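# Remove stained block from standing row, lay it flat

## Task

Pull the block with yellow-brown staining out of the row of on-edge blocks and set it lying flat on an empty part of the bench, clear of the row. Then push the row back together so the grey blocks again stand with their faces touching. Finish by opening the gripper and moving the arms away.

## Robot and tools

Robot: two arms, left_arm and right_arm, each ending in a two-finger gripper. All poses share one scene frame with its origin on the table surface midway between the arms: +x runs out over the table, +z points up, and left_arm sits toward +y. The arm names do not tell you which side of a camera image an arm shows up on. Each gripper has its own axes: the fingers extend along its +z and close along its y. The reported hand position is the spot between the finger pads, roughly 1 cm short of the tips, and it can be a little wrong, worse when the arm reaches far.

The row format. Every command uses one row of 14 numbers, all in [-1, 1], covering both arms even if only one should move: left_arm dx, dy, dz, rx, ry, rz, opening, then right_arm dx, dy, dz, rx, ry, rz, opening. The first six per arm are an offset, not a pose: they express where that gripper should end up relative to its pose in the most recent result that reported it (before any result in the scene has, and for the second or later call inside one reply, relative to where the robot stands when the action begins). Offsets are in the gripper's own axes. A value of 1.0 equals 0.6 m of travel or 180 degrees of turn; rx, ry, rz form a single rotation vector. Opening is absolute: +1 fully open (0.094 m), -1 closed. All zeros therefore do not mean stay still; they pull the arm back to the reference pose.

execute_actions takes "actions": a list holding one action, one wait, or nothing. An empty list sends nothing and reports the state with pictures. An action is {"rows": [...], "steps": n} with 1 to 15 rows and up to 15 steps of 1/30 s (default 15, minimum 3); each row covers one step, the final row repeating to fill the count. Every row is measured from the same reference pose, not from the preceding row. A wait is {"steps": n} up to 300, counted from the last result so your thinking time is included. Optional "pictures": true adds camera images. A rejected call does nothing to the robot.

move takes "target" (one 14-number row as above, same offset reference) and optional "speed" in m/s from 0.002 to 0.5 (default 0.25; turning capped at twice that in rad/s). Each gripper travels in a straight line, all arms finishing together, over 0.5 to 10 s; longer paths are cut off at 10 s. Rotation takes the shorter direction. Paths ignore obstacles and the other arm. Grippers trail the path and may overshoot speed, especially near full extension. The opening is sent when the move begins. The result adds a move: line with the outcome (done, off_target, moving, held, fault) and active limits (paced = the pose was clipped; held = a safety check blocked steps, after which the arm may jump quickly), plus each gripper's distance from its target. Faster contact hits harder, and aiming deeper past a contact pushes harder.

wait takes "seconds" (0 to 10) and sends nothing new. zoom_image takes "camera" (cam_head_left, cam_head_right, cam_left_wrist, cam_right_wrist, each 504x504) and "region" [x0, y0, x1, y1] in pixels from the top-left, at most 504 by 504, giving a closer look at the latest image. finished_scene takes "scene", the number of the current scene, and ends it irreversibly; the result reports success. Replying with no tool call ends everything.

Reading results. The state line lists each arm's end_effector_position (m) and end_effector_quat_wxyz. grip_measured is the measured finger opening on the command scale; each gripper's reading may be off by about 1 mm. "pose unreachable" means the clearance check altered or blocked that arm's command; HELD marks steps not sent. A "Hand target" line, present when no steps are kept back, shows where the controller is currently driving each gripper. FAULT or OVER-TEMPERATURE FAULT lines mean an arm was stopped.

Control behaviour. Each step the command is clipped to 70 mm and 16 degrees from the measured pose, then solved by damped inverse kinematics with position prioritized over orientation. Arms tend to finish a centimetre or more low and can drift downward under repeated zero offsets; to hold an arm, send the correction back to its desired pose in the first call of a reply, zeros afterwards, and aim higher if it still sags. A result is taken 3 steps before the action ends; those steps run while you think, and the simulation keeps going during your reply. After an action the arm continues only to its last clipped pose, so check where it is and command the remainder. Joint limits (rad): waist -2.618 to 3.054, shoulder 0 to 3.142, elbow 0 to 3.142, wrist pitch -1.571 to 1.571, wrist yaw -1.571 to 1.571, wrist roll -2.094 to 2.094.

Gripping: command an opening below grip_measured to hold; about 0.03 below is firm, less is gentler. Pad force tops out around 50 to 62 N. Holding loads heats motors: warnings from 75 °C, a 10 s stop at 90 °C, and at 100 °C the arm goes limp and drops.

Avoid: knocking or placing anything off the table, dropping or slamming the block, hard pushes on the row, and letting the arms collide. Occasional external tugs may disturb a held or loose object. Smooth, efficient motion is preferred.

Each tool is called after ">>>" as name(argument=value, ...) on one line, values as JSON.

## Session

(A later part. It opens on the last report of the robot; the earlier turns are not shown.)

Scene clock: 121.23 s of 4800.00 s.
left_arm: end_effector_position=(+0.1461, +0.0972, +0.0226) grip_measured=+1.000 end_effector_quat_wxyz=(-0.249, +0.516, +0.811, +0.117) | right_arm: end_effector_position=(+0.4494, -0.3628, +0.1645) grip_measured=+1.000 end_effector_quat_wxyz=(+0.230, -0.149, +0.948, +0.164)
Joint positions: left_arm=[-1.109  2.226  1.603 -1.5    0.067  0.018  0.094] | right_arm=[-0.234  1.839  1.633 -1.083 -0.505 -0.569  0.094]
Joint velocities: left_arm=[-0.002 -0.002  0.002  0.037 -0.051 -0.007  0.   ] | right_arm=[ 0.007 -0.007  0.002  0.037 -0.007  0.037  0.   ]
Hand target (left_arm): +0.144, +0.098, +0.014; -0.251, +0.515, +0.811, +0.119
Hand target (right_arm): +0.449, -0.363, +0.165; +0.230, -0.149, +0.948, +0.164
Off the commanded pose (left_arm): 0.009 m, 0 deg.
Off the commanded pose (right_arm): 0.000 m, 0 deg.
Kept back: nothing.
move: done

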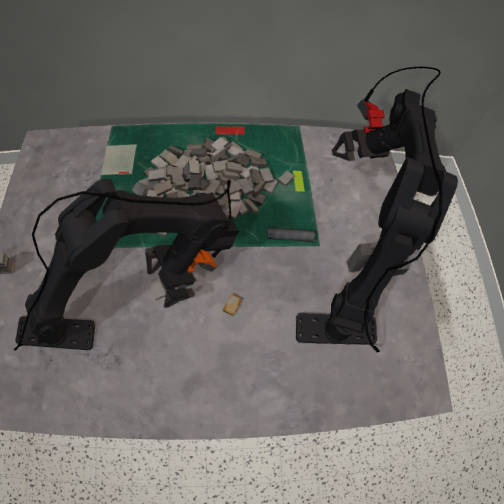

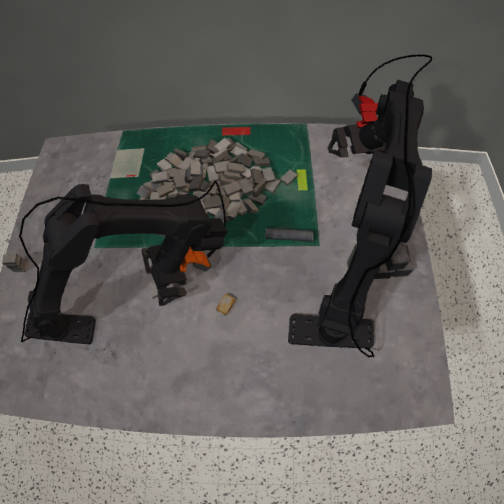

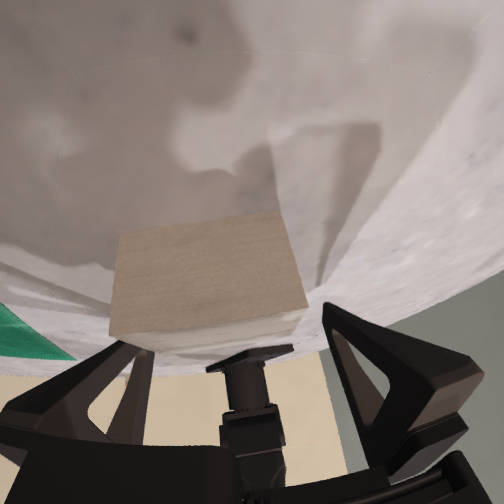

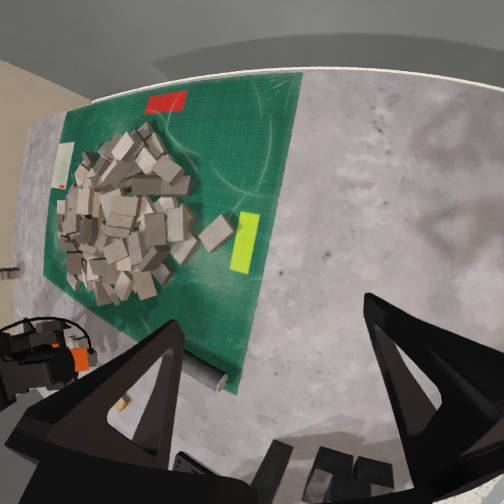

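Lower a bit more and close.

>>> move(target=[-0.008,0,0.022,0,0,0,1,0,0,0,0,0,0,1])

>>> move(target=[0,0,0,0,0,0,-0.18,0,0,0,0,0,0,1])

Scene clock: 122.17 s of 4800.00 s.
left_arm: end_effector_position=(+0.1457, +0.0985, +0.0197) grip_measured=+1.000 end_effector_quat_wxyz=(-0.249, +0.516, +0.811, +0.118) | right_arm: end_effector_position=(+0.4494, -0.3630, +0.1644) grip_measured=+1.000 end_effector_quat_wxyz=(+0.230, -0.149, +0.948, +0.163)
Joint positions: left_arm=[-1.109  2.226  1.59  -1.488  0.066  0.018  0.094] | right_arm=[-0.234  1.839  1.633 -1.083 -0.504 -0.569  0.094]
Joint velocities: left_arm=[ 0.007  0.012 -0.007 -0.007 -0.007 -0.007  0.   ] | right_arm=[ 0.007 -0.022 -0.017 -0.037  0.007  0.007  0.   ]
Hand target (left_arm): +0.144, +0.100, +0.009; -0.249, +0.516, +0.811, +0.117
Hand target (right_arm): +0.449, -0.363, +0.165; +0.230, -0.149, +0.948, +0.164
Off the commanded pose (left_arm): 0.011 m, 0 deg.
Off the commanded pose (right_arm): 0.000 m, 0 deg.
Kept back: nothing.
move: off_target (left_arm)

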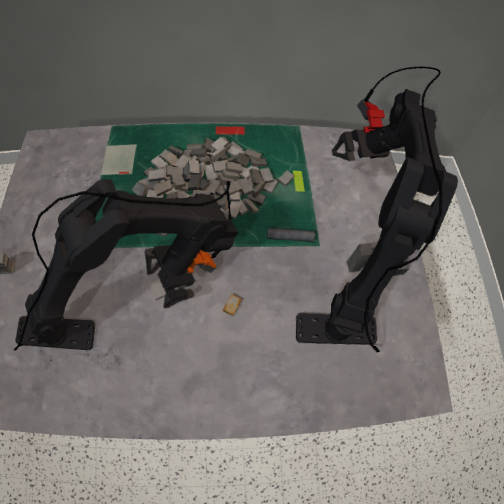

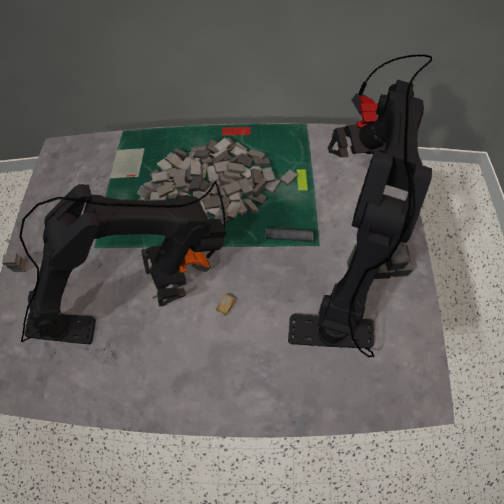

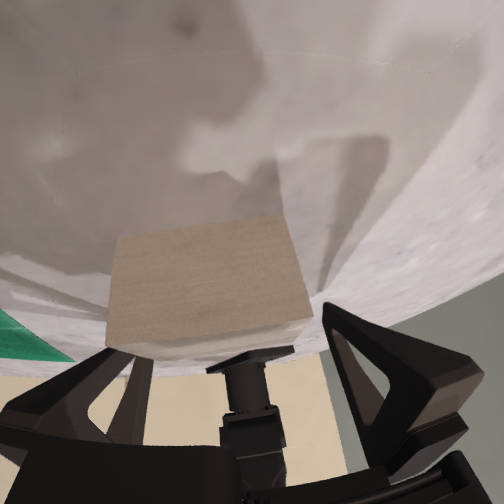

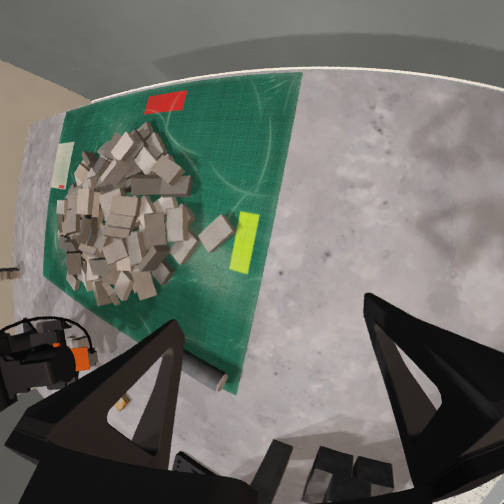

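Scene clock: 122.67 s of 4800.00 s.
left_arm: end_effector_position=(+0.1457, +0.0988, +0.0199) grip_measured=-0.088 end_effector_quat_wxyz=(-0.249, +0.516, +0.811, +0.119) | right_arm: end_effector_position=(+0.4494, -0.3631, +0.1644) grip_measured=+1.000 end_effector_quat_wxyz=(+0.230, -0.149, +0.948, +0.163)
Joint positions: left_arm=[-1.109  2.226  1.59  -1.489  0.065  0.018  0.043] | right_arm=[-0.234  1.839  1.633 -1.083 -0.503 -0.569  0.094]
Joint velocities: left_arm=[ 0.012 -0.017  0.007 -0.125 -0.022  0.007  0.001] | right_arm=[-0.012 -0.002 -0.012  0.007  0.037  0.022  0.   ]
Hand target (left_arm): +0.146, +0.098, +0.020; -0.249, +0.516, +0.811, +0.118
Hand target (right_arm): +0.449, -0.363, +0.164; +0.230, -0.149, +0.948, +0.163
Off the commanded pose (left_arm): 0.000 m, 0 deg.
Off the commanded pose (right_arm): 0.000 m, 0 deg.
Kept back: nothing.
move: done

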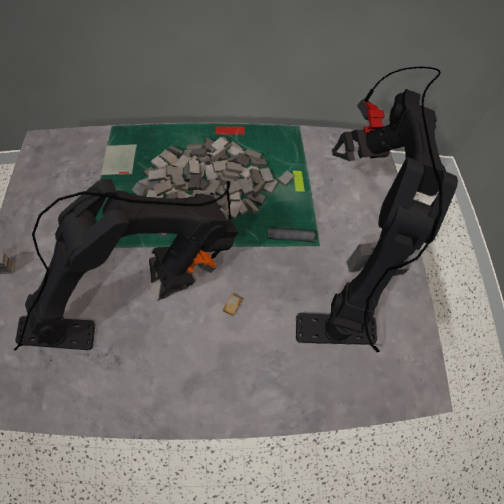

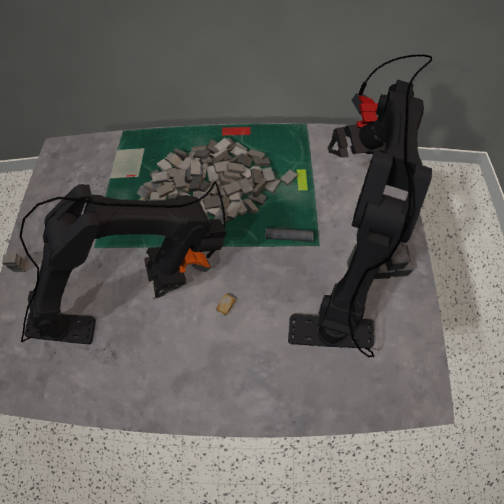

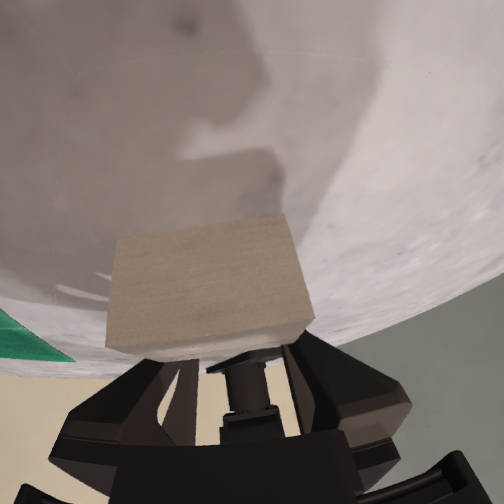

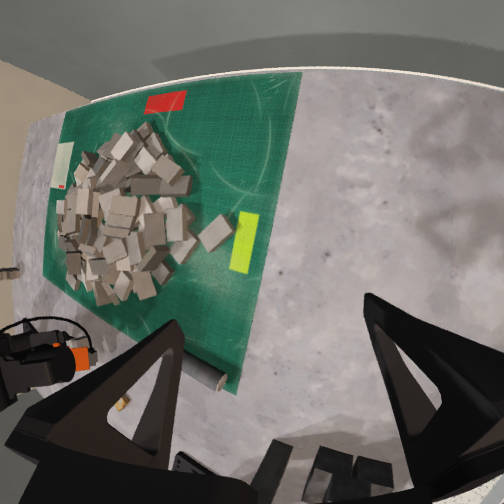

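>>> move(target=[0.03,0,-0.08,0,0,0,-0.18,0,0,0,0,0,0,1])

>>> move(target=[0,0,0,0,-0.48,0,-0.18,0,0,0,0,0,0,1])

Scene clock: 123.70 s of 4800.00 s.
left_arm: end_effector_position=(+0.1490, +0.0919, +0.0617) grip_measured=-0.088 end_effector_quat_wxyz=(-0.211, +0.524, +0.820, +0.095) | right_arm: end_effector_position=(+0.4493, -0.3633, +0.1643) grip_measured=+1.000 end_effector_quat_wxyz=(+0.230, -0.149, +0.948, +0.162)
Joint positions: left_arm=[-1.109  2.114  1.63  -1.549  0.065  0.018  0.043] | right_arm=[-0.234  1.839  1.633 -1.083 -0.502 -0.569  0.094]
Joint velocities: left_arm=[ 0.007  0.017  0.002 -0.037 -0.022  0.007 -0.001] | right_arm=[-0.002  0.027 -0.007 -0.037  0.022 -0.081  0.   ]
Hand target (left_arm): +0.152, +0.091, +0.069; -0.206, +0.522, +0.823, +0.092
Hand target (right_arm): +0.449, -0.363, +0.164; +0.230, -0.149, +0.948, +0.163
Off the commanded pose (left_arm): 0.009 m, 5 deg.
Off the commanded pose (right_arm): 0.000 m, 0 deg.
joint sent to its limit (left arm) — the command would take joint 4 (wrist pitch) past its lower limit, so that joint was sent only as far as its limit.
Kept back: nothing.
move: off_target (left_arm)

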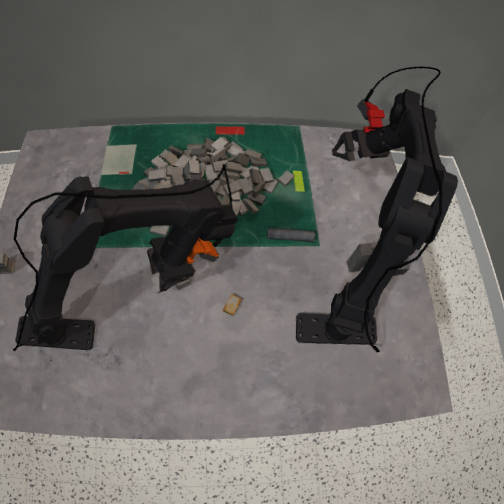

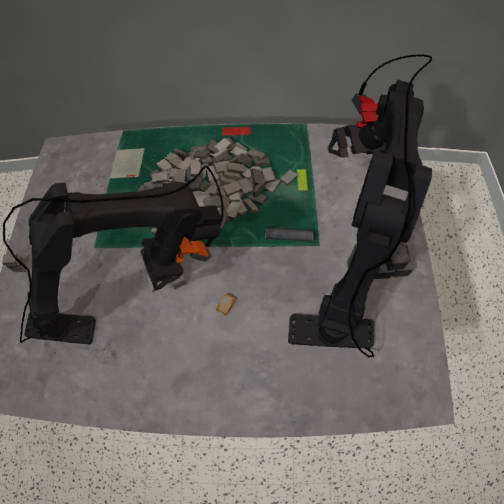

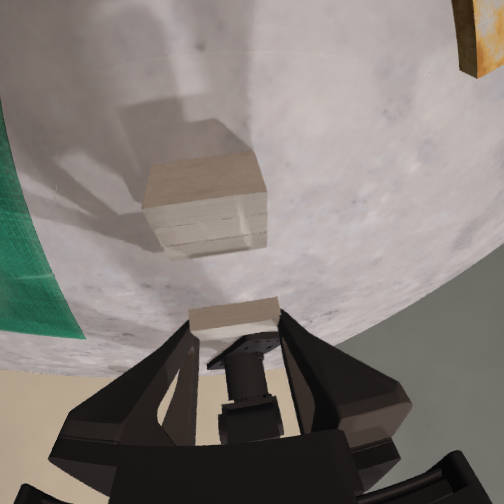

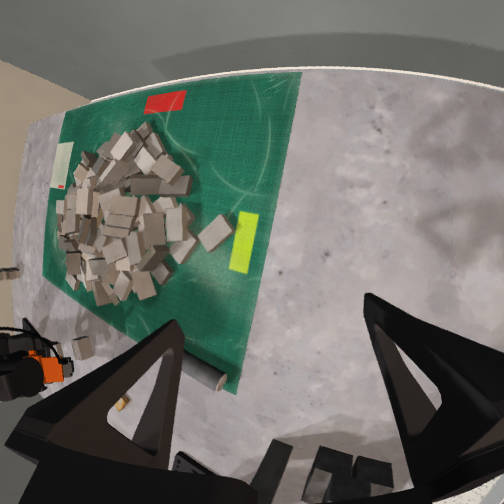

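Scene clock: 127.57 s of 4800.00 s.
left_arm: end_effector_position=(+0.1515, +0.0913, +0.0685) grip_measured=-0.088 end_effector_quat_wxyz=(+0.410, +0.453, +0.737, -0.287) | right_arm: end_effector_position=(+0.4493, -0.3635, +0.1642) grip_measured=+1.000 end_effector_quat_wxyz=(+0.229, -0.149, +0.948, +0.162)
Joint positions: left_arm=[-1.147  0.959  0.119  0.318 -0.01  -0.064  0.043] | right_arm=[-0.234  1.839  1.633 -1.083 -0.501 -0.569  0.094]
Joint velocities: left_arm=[-0.012 -0.002  0.017  0.007 -0.037  0.022 -0.   ] | right_arm=[-0.017 -0.007  0.007 -0.037  0.037 -0.037  0.   ]
Hand target (left_arm): +0.149, +0.092, +0.064; +0.408, +0.453, +0.739, -0.288
Hand target (right_arm): +0.449, -0.363, +0.164; +0.230, -0.149, +0.948, +0.162
Off the commanded pose (left_arm): 0.007 m, 1 deg.
Off the commanded pose (right_arm): 0.000 m, 0 deg.
Kept back: nothing.
move: done

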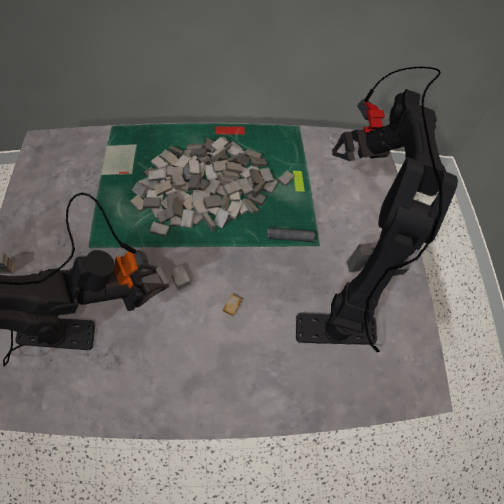

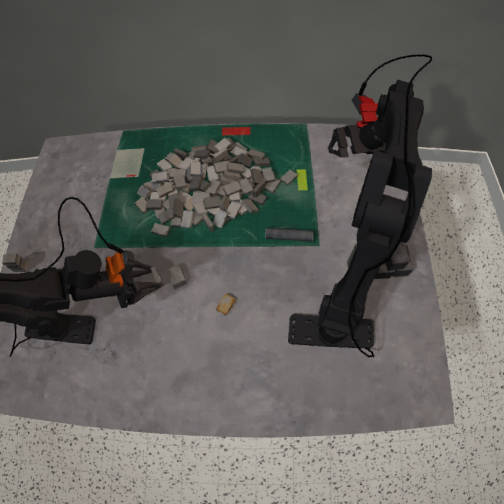

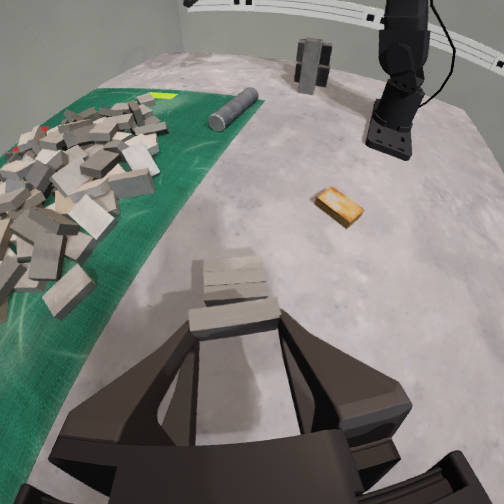

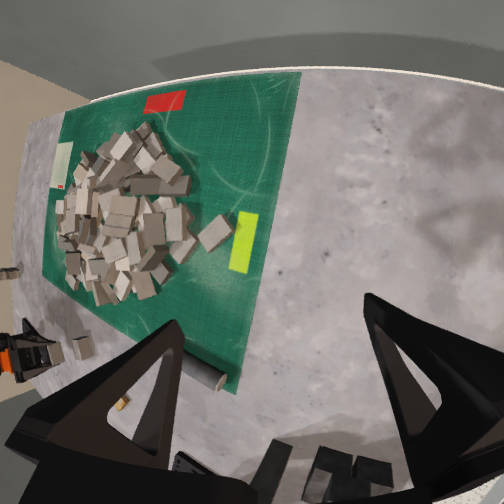

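>>> move(target=[0.052,0,0.03,0,0,0,-0.18,0,0,0,0,0,0,1], speed=0.08)

Scene clock: 129.00 s of 4800.00 s.
left_arm: end_effector_position=(+0.1536, +0.0876, +0.0369) grip_measured=-0.088 end_effector_quat_wxyz=(+0.413, +0.452, +0.737, -0.287) | right_arm: end_effector_position=(+0.4493, -0.3636, +0.1641) grip_measured=+1.000 end_effector_quat_wxyz=(+0.229, -0.149, +0.948, +0.162)
Joint positions: left_arm=[-1.147  1.272  0.039  0.717 -0.013 -0.064  0.043] | right_arm=[-0.234  1.839  1.633 -1.083 -0.5   -0.569  0.094]
Joint velocities: left_arm=[ 0.012 -0.017  0.012  0.022  0.037  0.022 -0.001] | right_arm=[-0.007  0.002 -0.012 -0.037  0.095 -0.037  0.   ]
Hand target (left_arm): +0.150, +0.091, +0.032; +0.410, +0.454, +0.738, -0.287
Hand target (right_arm): +0.449, -0.363, +0.164; +0.229, -0.149, +0.948, +0.162
Off the commanded pose (left_arm): 0.007 m, 0 deg.
Off the commanded pose (right_arm): 0.000 m, 0 deg.
Kept back: nothing.
move: done

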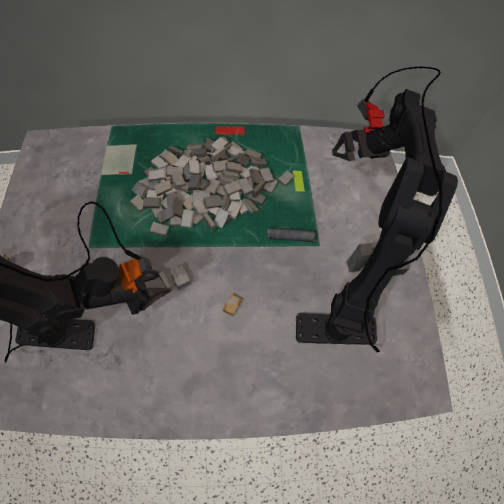

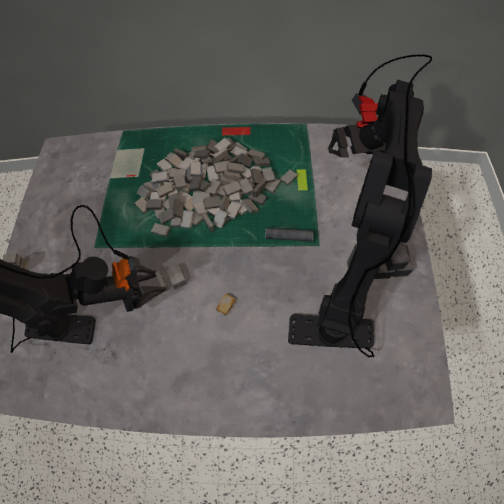

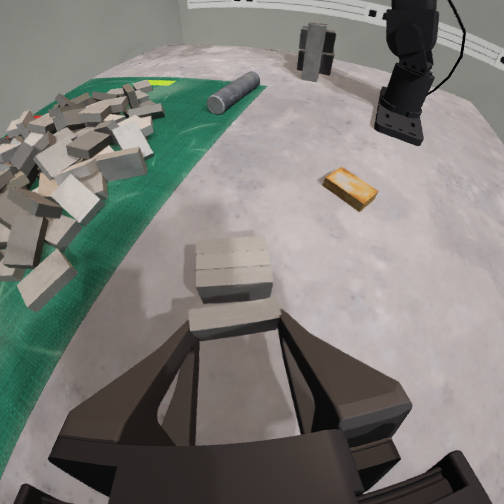

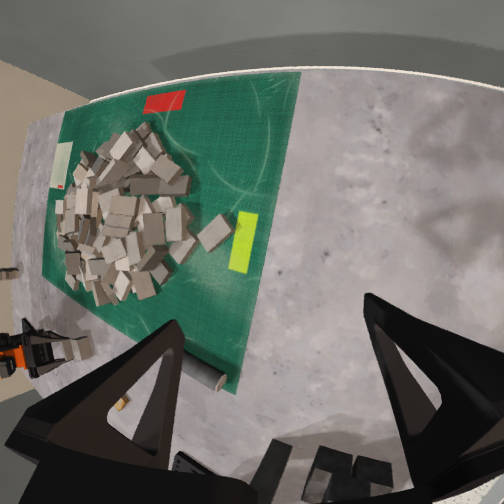

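>>> move(target=[0.03,0,0.012,0,0,0,-0.18,0,0,0,0,0,0,1], speed=0.05)

Scene clock: 129.97 s of 4800.00 s.
left_arm: end_effector_position=(+0.1557, +0.0836, +0.0251) grip_measured=-0.088 end_effector_quat_wxyz=(+0.416, +0.450, +0.735, -0.289) | right_arm: end_effector_position=(+0.4492, -0.3638, +0.1640) grip_measured=+1.000 end_effector_quat_wxyz=(+0.229, -0.149, +0.948, +0.161)
Joint positions: left_arm=[-1.147  1.466  0.025  0.933 -0.015 -0.064  0.043] | right_arm=[-0.234  1.839  1.633 -1.083 -0.499 -0.569  0.094]
Joint velocities: left_arm=[ 0.002  0.027 -0.007  0.081 -0.007  0.037 -0.001] | right_arm=[-0.002 -0.027  0.012 -0.007 -0.081  0.007  0.   ]
Hand target (left_arm): +0.152, +0.089, +0.018; +0.409, +0.453, +0.739, -0.284
Hand target (right_arm): +0.449, -0.364, +0.164; +0.229, -0.149, +0.948, +0.162
Off the commanded pose (left_arm): 0.010 m, 0 deg.
Off the commanded pose (right_arm): 0.000 m, 0 deg.
joint sent to its limit (left arm) — the command would take joint 3 (elbow) past its lower limit, so that joint was sent only as far as its limit.
Kept back: nothing.
move: done

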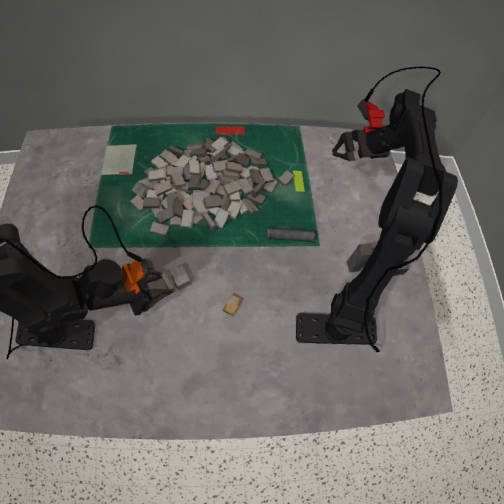

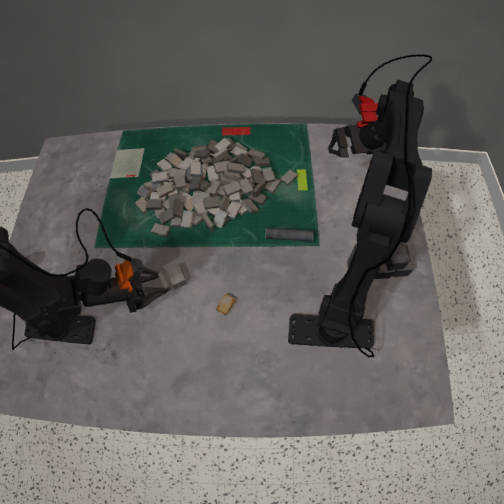

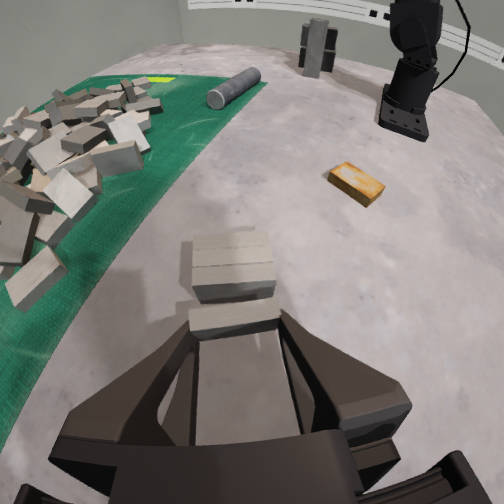

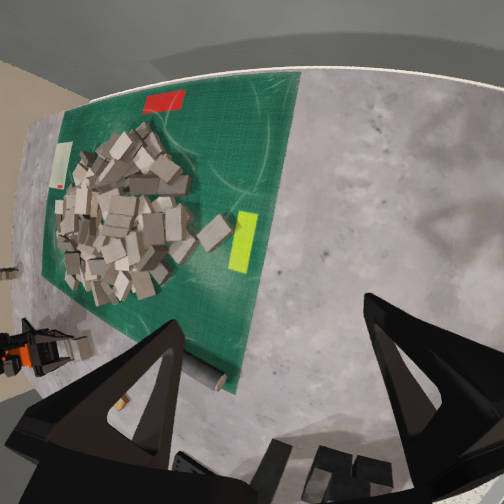

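>>> move(target=[0,0,0,0,0,0,0.5,0,0,0,0,0,0,1])

>>> move(target=[-0.05,0,-0.09,0,0,0,1,0,0,0,0,0,0,1], speed=0.1)

Scene clock: 130.90 s of 4800.00 s.
left_arm: end_effector_position=(+0.1557, +0.0835, +0.0253) grip_measured=+0.497 end_effector_quat_wxyz=(+0.417, +0.450, +0.735, -0.289) | right_arm: end_effector_position=(+0.4492, -0.3640, +0.1639) grip_measured=+1.000 end_effector_quat_wxyz=(+0.229, -0.148, +0.949, +0.161)
Joint positions: left_arm=[-1.147  1.468  0.025  0.937 -0.015 -0.064  0.07 ] | right_arm=[-0.234  1.839  1.633 -1.083 -0.498 -0.569  0.094]
Joint velocities: left_arm=[ 0.002  0.002 -0.002  0.037 -0.007 -0.022 -0.001] | right_arm=[-0.007 -0.007  0.012 -0.081  0.037 -0.037  0.   ]
Hand target (left_arm): +0.156, +0.084, +0.025; +0.416, +0.450, +0.735, -0.289
Hand target (right_arm): +0.449, -0.364, +0.164; +0.229, -0.149, +0.948, +0.161
Off the commanded pose (left_arm): 0.000 m, 0 deg.
Off the commanded pose (right_arm): 0.000 m, 0 deg.
Kept back: nothing.
move: done

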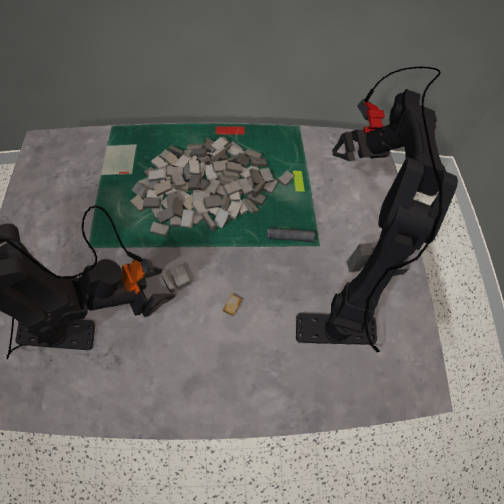

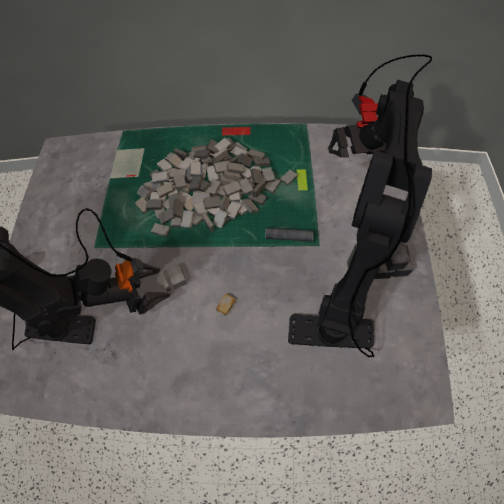

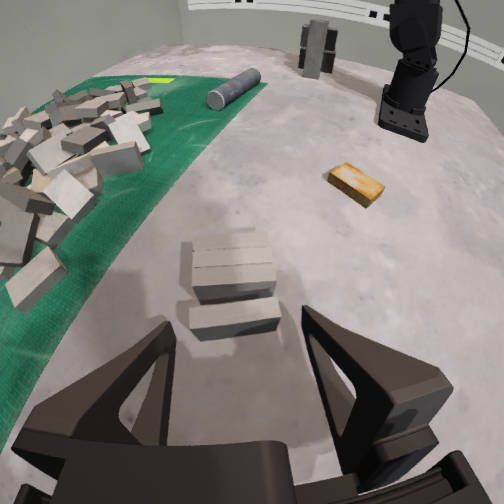

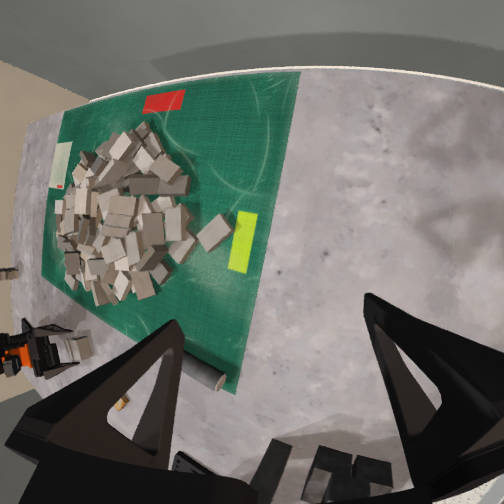

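Scene clock: 132.47 s of 4800.00 s.
left_arm: end_effector_position=(+0.1423, +0.1153, +0.0702) grip_measured=+1.000 end_effector_quat_wxyz=(+0.415, +0.451, +0.736, -0.287) | right_arm: end_effector_position=(+0.4492, -0.3641, +0.1639) grip_measured=+1.000 end_effector_quat_wxyz=(+0.229, -0.148, +0.949, +0.160)
Joint positions: left_arm=[-1.147  0.685  0.065  0.107 -0.015 -0.064  0.094] | right_arm=[-0.234  1.839  1.633 -1.083 -0.497 -0.569  0.094]
Joint velocities: left_arm=[ 0.007  0.012 -0.007 -0.022 -0.022  0.037  0.   ] | right_arm=[ 0.012 -0.012 -0.002  0.022 -0.037  0.007  0.   ]
Hand target (left_arm): +0.144, +0.114, +0.078; +0.418, +0.450, +0.734, -0.289
Hand target (right_arm): +0.449, -0.364, +0.164; +0.229, -0.148, +0.949, +0.161
Off the commanded pose (left_arm): 0.008 m, 0 deg.
Off the commanded pose (right_arm): 0.000 m, 0 deg.
Kept back: nothing.
move: done

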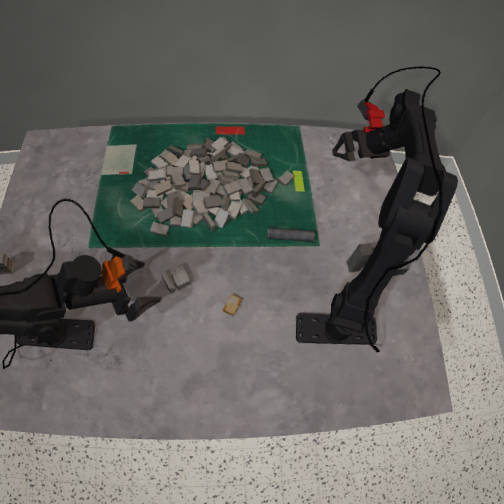

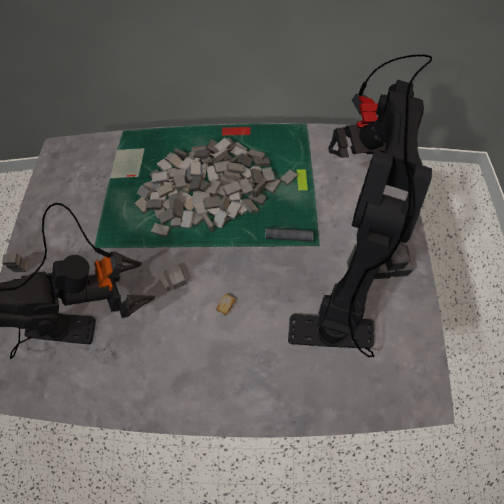

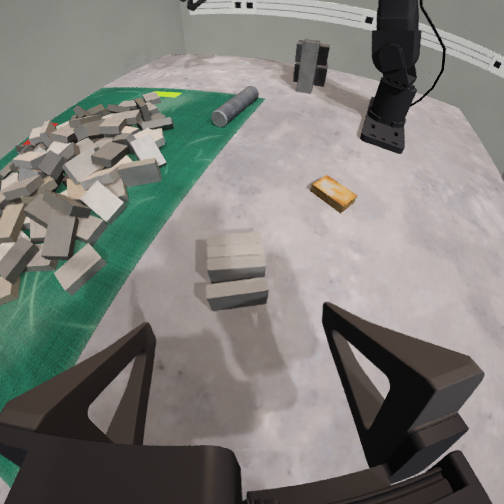

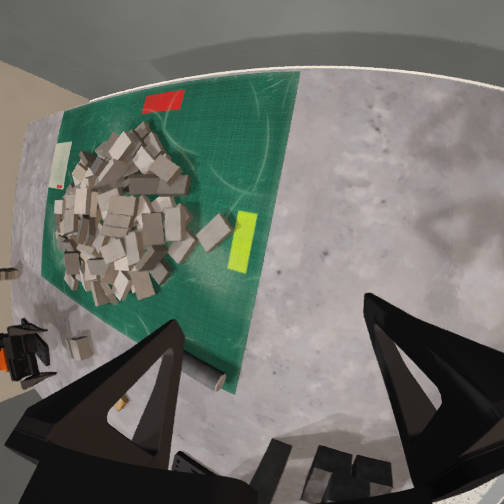

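>>> move(target=[-0.06,0,0,0,0.335,0,1,0,0,0,0,0,0,1])

>>> move(target=[0,0,0,0,0,-0.5,1,0,0,0,0,0,0,1])

Scene clock: 135.50 s of 4800.00 s.
left_arm: end_effector_position=(+0.1489, +0.1003, +0.0978) grip_measured=+1.000 end_effector_quat_wxyz=(-0.007, +0.533, +0.846, -0.026) | right_arm: end_effector_position=(+0.4492, -0.3642, +0.1638) grip_measured=+1.000 end_effector_quat_wxyz=(+0.228, -0.148, +0.949, +0.160)
Joint positions: left_arm=[-1.105  1.606  1.221 -1.169  0.05  -0.006  0.094] | right_arm=[-0.234  1.839  1.633 -1.083 -0.496 -0.569  0.094]
Joint velocities: left_arm=[ 0.007 -0.007 -0.012  0.022  0.037 -0.007  0.   ] | right_arm=[ 0.007  0.012  0.002  0.037  0.007 -0.037  0.   ]
Hand target (left_arm): +0.152, +0.099, +0.100; -0.013, +0.532, +0.846, -0.026
Hand target (right_arm): +0.449, -0.364, +0.164; +0.229, -0.148, +0.949, +0.160
Off the commanded pose (left_arm): 0.004 m, 1 deg.
Off the commanded pose (right_arm): 0.000 m, 0 deg.
Kept back: nothing.
move: done

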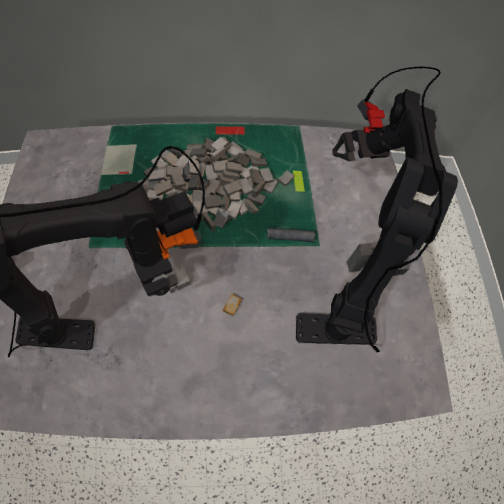

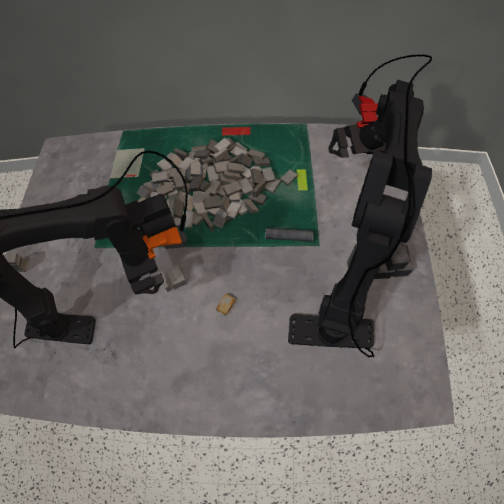

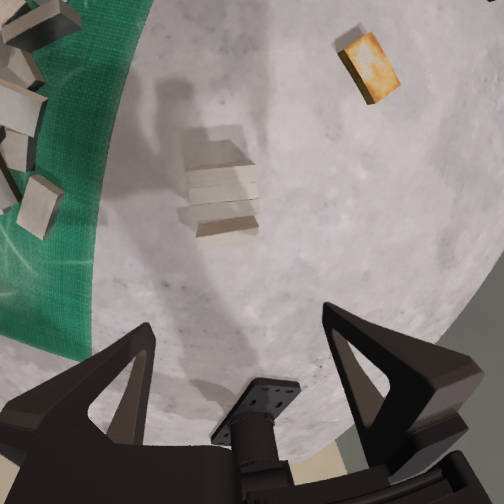

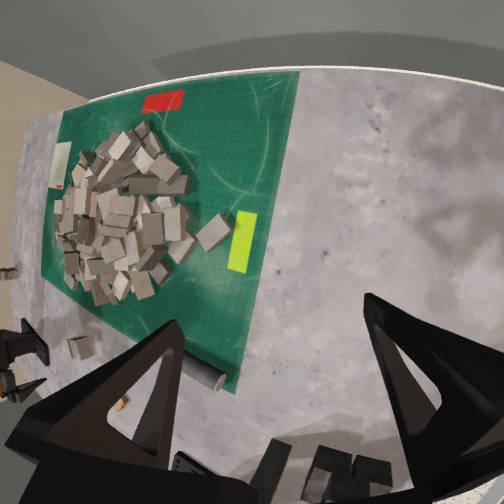

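Scene clock: 139.23 s of 4800.00 s.
left_arm: end_effector_position=(+0.1489, +0.1003, +0.0978) grip_measured=+1.000 end_effector_quat_wxyz=(-0.023, -0.215, +0.976, -0.013) | right_arm: end_effector_position=(+0.4491, -0.3644, +0.1637) grip_measured=+1.000 end_effector_quat_wxyz=(+0.228, -0.148, +0.949, +0.159)
Joint positions: left_arm=[-1.105  1.606  1.221 -1.169  0.05  -1.564  0.094] | right_arm=[-0.234  1.839  1.633 -1.083 -0.495 -0.569  0.094]
Joint velocities: left_arm=[-0.007 -0.002  0.002 -0.051  0.007 -0.051  0.   ] | right_arm=[-0.017 -0.002  0.002  0.022  0.007  0.022  0.   ]
Hand target (left_arm): +0.149, +0.100, +0.098; -0.023, -0.221, +0.975, -0.013
Hand target (right_arm): +0.449, -0.364, +0.164; +0.228, -0.148, +0.949, +0.160
Off the commanded pose (left_arm): 0.000 m, 1 deg.
Off the commanded pose (right_arm): 0.000 m, 0 deg.
Kept back: nothing.
move: done

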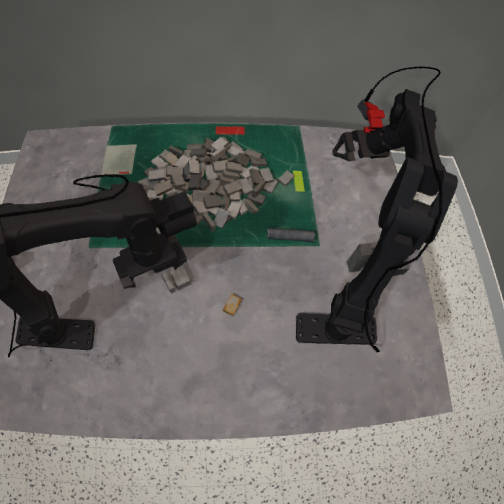

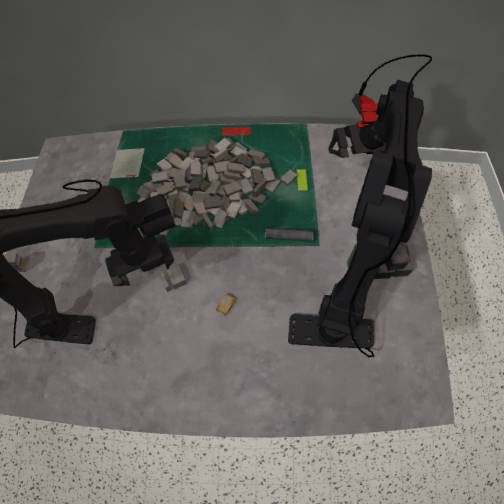

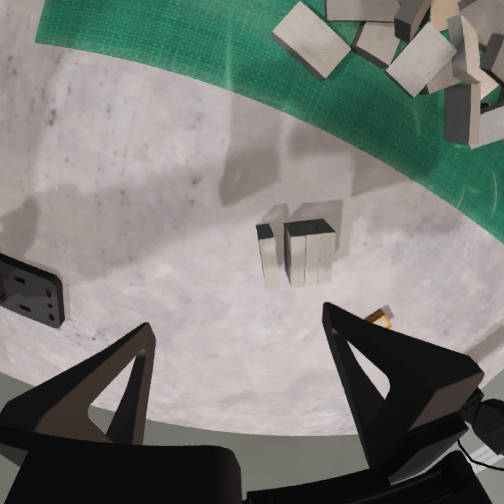

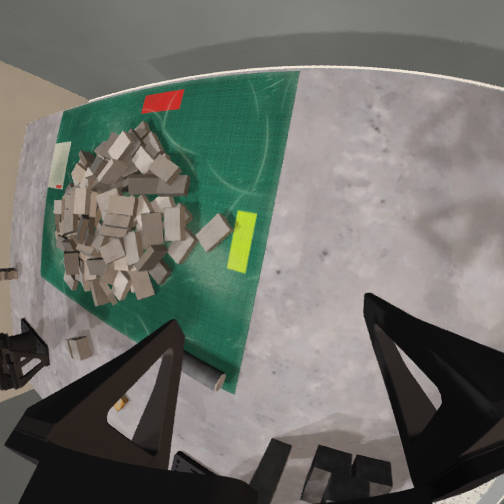

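>>> move(target=[0.007,-0.085,0.06,0,0,0,1,0,0,0,0,0,0,1])

Scene clock: 140.37 s of 4800.00 s.
left_arm: end_effector_position=(+0.1653, +0.0616, +0.0604) grip_measured=+1.000 end_effector_quat_wxyz=(-0.025, -0.216, +0.976, -0.003) | right_arm: end_effector_position=(+0.4491, -0.3645, +0.1636) grip_measured=+1.000 end_effector_quat_wxyz=(+0.228, -0.148, +0.949, +0.159)
Joint positions: left_arm=[-1.11   1.811  1.304 -1.069  0.05  -1.571  0.094] | right_arm=[-0.234  1.839  1.633 -1.083 -0.494 -0.569  0.094]
Joint velocities: left_arm=[-0.012 -0.007  0.012  0.007 -0.007  0.037  0.   ] | right_arm=[ 0.002 -0.012  0.002  0.007  0.007 -0.022  0.   ]
Hand target (left_arm): +0.166, +0.052, +0.062; -0.023, -0.215, +0.976, -0.013
Hand target (right_arm): +0.449, -0.364, +0.164; +0.228, -0.148, +0.949, +0.159
Off the commanded pose (left_arm): 0.011 m, 1 deg.
Off the commanded pose (right_arm): 0.000 m, 0 deg.
Kept back: nothing.
move: off_target (left_arm)

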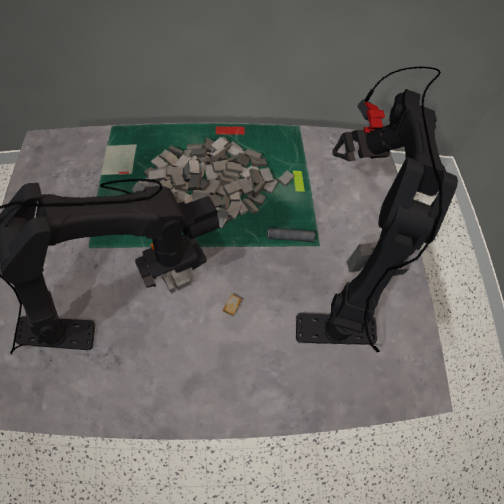

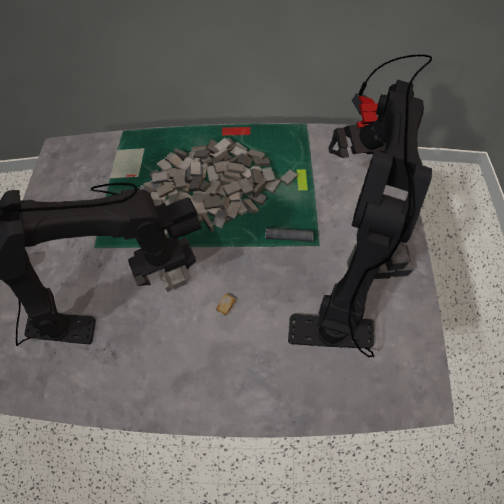

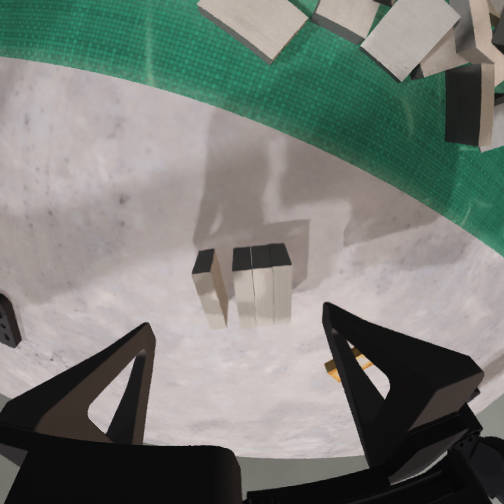

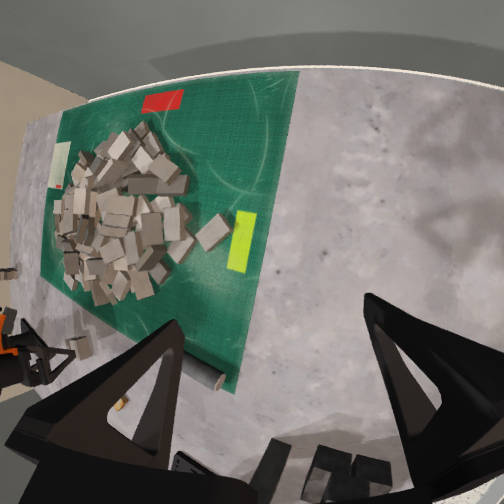

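>>> move(target=[0,0,0.065,0,0,0,1,0,0,0,0,0,0,1], speed=0.1)

Scene clock: 141.60 s of 4800.00 s.
left_arm: end_effector_position=(+0.1669, +0.0580, +0.0298) grip_measured=+1.000 end_effector_quat_wxyz=(-0.023, -0.215, +0.976, -0.013) | right_arm: end_effector_position=(+0.4491, -0.3647, +0.1636) grip_measured=+1.000 end_effector_quat_wxyz=(+0.228, -0.148, +0.949, +0.159)
Joint positions: left_arm=[-1.11   1.845  1.219 -0.931  0.05  -1.571  0.094] | right_arm=[-0.234  1.839  1.633 -1.083 -0.493 -0.569  0.094]
Joint velocities: left_arm=[ 0.007  0.017  0.002 -0.007  0.037  0.007  0.   ] | right_arm=[-0.002 -0.007  0.027 -0.022 -0.081 -0.007  0.   ]
Hand target (left_arm): +0.164, +0.061, +0.022; -0.025, -0.216, +0.976, -0.003
Hand target (right_arm): +0.449, -0.365, +0.164; +0.228, -0.148, +0.949, +0.159
Off the commanded pose (left_arm): 0.009 m, 1 deg.
Off the commanded pose (right_arm): 0.000 m, 0 deg.
Kept back: nothing.
move: done

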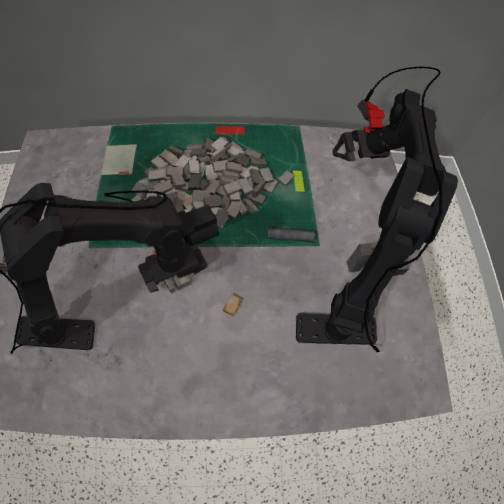

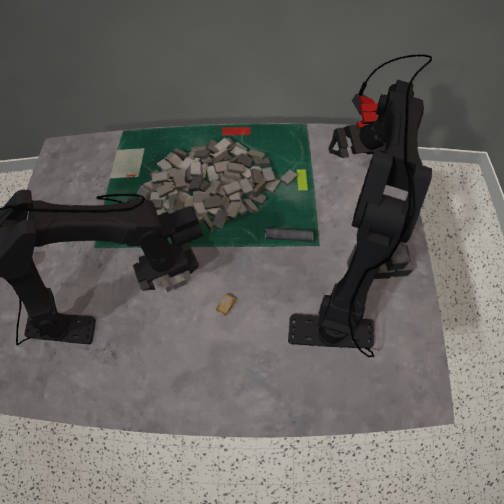

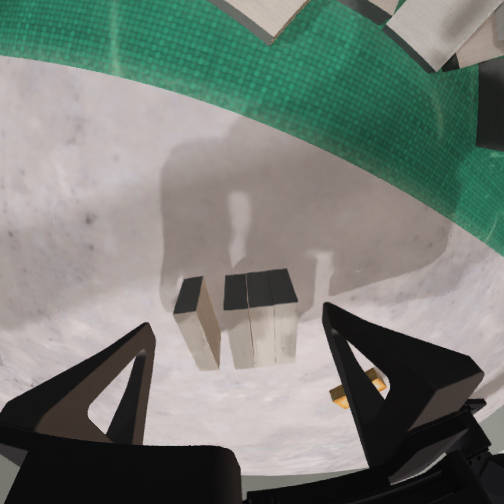

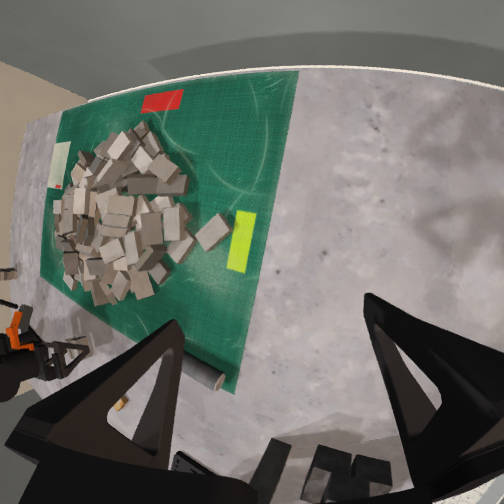

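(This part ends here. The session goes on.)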